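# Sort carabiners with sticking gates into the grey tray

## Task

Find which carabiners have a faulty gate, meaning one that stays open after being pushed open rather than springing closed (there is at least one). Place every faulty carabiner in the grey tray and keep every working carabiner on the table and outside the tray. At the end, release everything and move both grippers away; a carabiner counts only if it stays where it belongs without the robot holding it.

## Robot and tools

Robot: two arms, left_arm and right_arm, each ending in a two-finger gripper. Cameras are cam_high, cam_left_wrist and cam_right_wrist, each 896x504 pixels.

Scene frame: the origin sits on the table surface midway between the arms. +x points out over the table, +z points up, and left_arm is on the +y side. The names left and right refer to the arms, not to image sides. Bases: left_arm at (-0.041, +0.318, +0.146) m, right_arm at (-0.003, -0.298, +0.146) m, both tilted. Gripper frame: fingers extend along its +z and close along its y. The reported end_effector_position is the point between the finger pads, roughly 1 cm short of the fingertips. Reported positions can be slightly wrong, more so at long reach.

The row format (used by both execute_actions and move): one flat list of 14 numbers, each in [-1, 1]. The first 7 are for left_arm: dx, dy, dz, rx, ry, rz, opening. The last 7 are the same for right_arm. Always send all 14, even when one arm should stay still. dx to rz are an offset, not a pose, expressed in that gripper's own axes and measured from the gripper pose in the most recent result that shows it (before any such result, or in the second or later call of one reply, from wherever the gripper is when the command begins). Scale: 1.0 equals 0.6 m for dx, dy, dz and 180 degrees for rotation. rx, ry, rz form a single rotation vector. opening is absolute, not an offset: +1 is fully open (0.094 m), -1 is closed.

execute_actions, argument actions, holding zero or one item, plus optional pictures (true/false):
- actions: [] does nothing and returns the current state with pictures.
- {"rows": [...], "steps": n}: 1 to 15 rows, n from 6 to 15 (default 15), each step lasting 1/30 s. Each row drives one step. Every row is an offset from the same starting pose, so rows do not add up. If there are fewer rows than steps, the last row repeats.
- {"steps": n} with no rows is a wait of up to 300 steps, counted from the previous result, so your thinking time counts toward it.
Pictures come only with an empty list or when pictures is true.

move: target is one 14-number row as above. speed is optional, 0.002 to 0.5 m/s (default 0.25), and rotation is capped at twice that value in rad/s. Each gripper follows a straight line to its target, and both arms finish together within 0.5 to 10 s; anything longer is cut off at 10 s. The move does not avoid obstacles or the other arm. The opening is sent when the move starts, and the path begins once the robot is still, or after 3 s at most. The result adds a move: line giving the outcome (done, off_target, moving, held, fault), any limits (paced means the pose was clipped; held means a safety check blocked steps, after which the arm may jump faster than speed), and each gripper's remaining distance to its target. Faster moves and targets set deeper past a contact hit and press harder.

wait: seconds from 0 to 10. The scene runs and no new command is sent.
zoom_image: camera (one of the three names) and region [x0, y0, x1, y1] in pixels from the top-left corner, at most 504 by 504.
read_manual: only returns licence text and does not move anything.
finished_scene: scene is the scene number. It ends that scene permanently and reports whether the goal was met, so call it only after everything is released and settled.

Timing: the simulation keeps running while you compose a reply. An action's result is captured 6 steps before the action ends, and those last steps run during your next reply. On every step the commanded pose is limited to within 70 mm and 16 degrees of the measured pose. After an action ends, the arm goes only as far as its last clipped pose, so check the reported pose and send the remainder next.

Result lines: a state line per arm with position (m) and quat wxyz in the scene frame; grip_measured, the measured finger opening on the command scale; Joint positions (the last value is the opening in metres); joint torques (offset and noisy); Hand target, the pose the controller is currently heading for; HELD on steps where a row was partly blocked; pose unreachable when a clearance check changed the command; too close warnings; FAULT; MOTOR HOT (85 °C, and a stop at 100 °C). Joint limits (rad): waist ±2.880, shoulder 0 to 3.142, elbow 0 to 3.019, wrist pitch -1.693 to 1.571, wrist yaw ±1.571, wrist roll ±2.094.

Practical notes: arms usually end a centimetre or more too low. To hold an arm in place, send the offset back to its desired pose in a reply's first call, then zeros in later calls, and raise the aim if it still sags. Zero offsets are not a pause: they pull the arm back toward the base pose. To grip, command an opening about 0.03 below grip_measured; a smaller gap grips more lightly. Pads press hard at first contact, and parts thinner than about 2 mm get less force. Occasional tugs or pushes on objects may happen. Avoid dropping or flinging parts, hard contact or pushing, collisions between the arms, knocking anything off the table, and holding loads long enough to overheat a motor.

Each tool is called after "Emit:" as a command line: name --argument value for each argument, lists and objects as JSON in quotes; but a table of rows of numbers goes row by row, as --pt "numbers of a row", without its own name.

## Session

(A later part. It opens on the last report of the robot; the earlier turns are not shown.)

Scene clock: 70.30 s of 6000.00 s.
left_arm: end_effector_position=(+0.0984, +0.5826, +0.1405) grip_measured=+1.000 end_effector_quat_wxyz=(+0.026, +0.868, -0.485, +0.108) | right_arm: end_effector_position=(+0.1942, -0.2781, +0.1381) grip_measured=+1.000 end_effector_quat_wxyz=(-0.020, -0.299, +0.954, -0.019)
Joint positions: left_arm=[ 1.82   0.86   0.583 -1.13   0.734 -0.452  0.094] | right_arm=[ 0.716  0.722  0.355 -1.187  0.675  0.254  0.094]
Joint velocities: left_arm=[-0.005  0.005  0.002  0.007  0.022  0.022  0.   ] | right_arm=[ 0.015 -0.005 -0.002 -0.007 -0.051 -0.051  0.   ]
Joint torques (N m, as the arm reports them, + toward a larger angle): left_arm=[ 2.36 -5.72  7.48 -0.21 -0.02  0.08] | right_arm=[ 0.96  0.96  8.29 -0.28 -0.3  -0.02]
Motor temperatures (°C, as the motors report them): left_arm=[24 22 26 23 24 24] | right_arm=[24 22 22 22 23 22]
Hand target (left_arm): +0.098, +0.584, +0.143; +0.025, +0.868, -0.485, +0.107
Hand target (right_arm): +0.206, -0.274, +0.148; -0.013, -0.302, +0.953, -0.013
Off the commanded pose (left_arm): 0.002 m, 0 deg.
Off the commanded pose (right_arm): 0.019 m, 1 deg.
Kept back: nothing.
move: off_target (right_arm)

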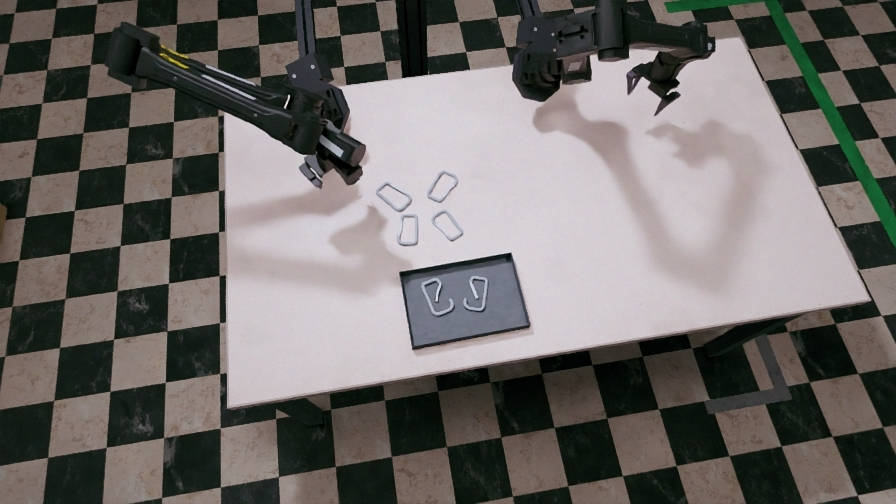

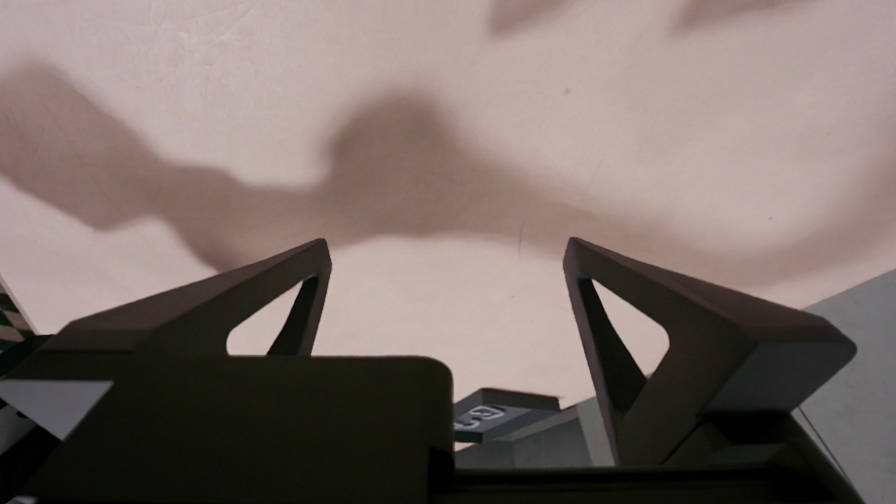

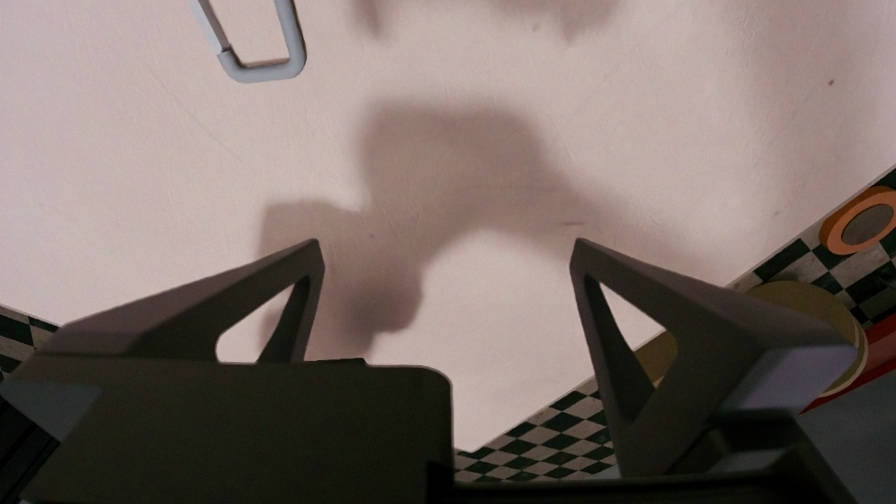

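Emit:
execute_actions --actions '[]'

Scene clock: 70.77 s of 6000.00 s.
left_arm: end_effector_position=(+0.0984, +0.5826, +0.1405) grip_measured=+1.000 end_effector_quat_wxyz=(+0.026, +0.868, -0.485, +0.108) | right_arm: end_effector_position=(+0.1941, -0.2781, +0.1381) grip_measured=+1.000 end_effector_quat_wxyz=(-0.020, -0.299, +0.954, -0.019)
Joint positions: left_arm=[ 1.82   0.86   0.583 -1.13   0.734 -0.452  0.094] | right_arm=[ 0.716  0.722  0.355 -1.188  0.675  0.254  0.094]
Joint velocities: left_arm=[-0.005  0.005 -0.007  0.022 -0.022 -0.037  0.   ] | right_arm=[ 0.005 -0.034 -0.007 -0.007  0.037 -0.051  0.   ]
Joint torques (N m, as the arm reports them, + toward a larger angle): left_arm=[ 2.39 -5.7   7.48 -0.2  -0.02  0.08] | right_arm=[ 0.75  0.62  8.31 -0.3  -0.29 -0.02]
Motor temperatures (°C, as the motors report them): left_arm=[24 22 26 23 24 24] | right_arm=[24 22 23 22 23 22]
Hand target (left_arm): +0.098, +0.584, +0.143; +0.025, +0.868, -0.484, +0.107
Hand target (right_arm): +0.206, -0.274, +0.148; -0.013, -0.302, +0.953, -0.013
Off the commanded pose (left_arm): 0.002 m, 0 deg.
Off the commanded pose (right_arm): 0.019 m, 1 deg.
Kept back: nothing.
Steps of this call (steps 1 to 14: nothing new was sent). Readings (end_effector_position):
1: left_arm (+0.0984, +0.5826, +0.1405) | right_arm (+0.1942, -0.2781, +0.1381)
2: left_arm (+0.0984, +0.5826, +0.1405) | right_arm (+0.1942, -0.2781, +0.1381)
4: left_arm (+0.0984, +0.5826, +0.1405) | right_arm (+0.1941, -0.2781, +0.1381)
8: left_arm (+0.0984, +0.5826, +0.1405) | right_arm (+0.1941, -0.2781, +0.1381)
14: the state above

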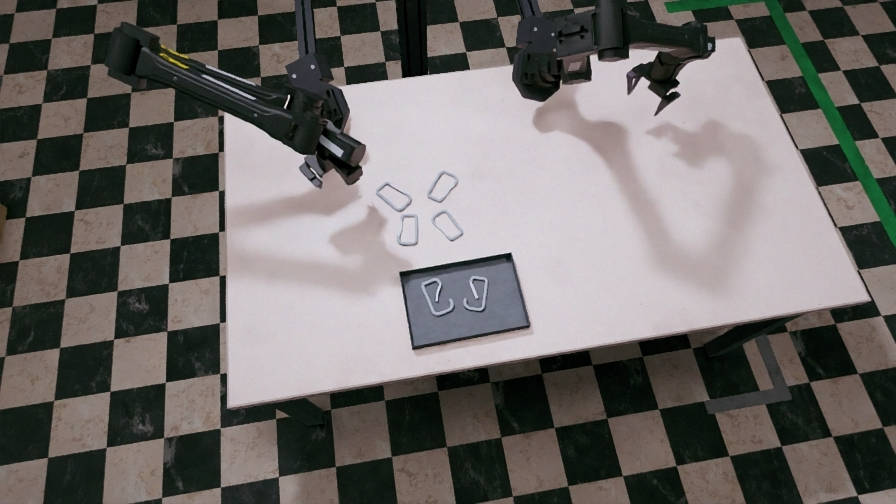

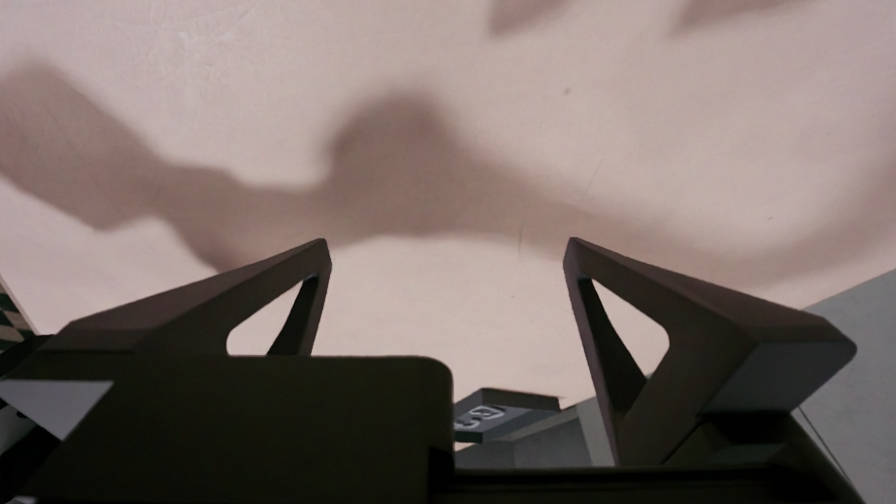

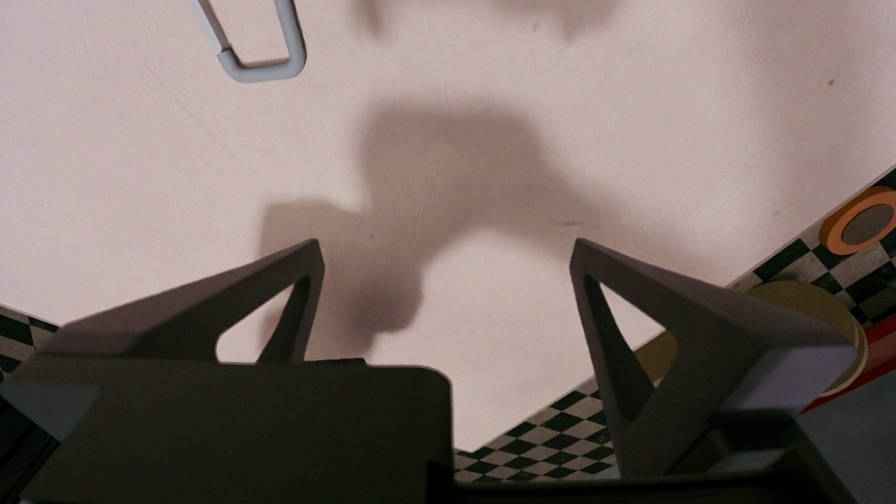

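Emit:
finished_scene --scene 1

The scene is finished: the task was done.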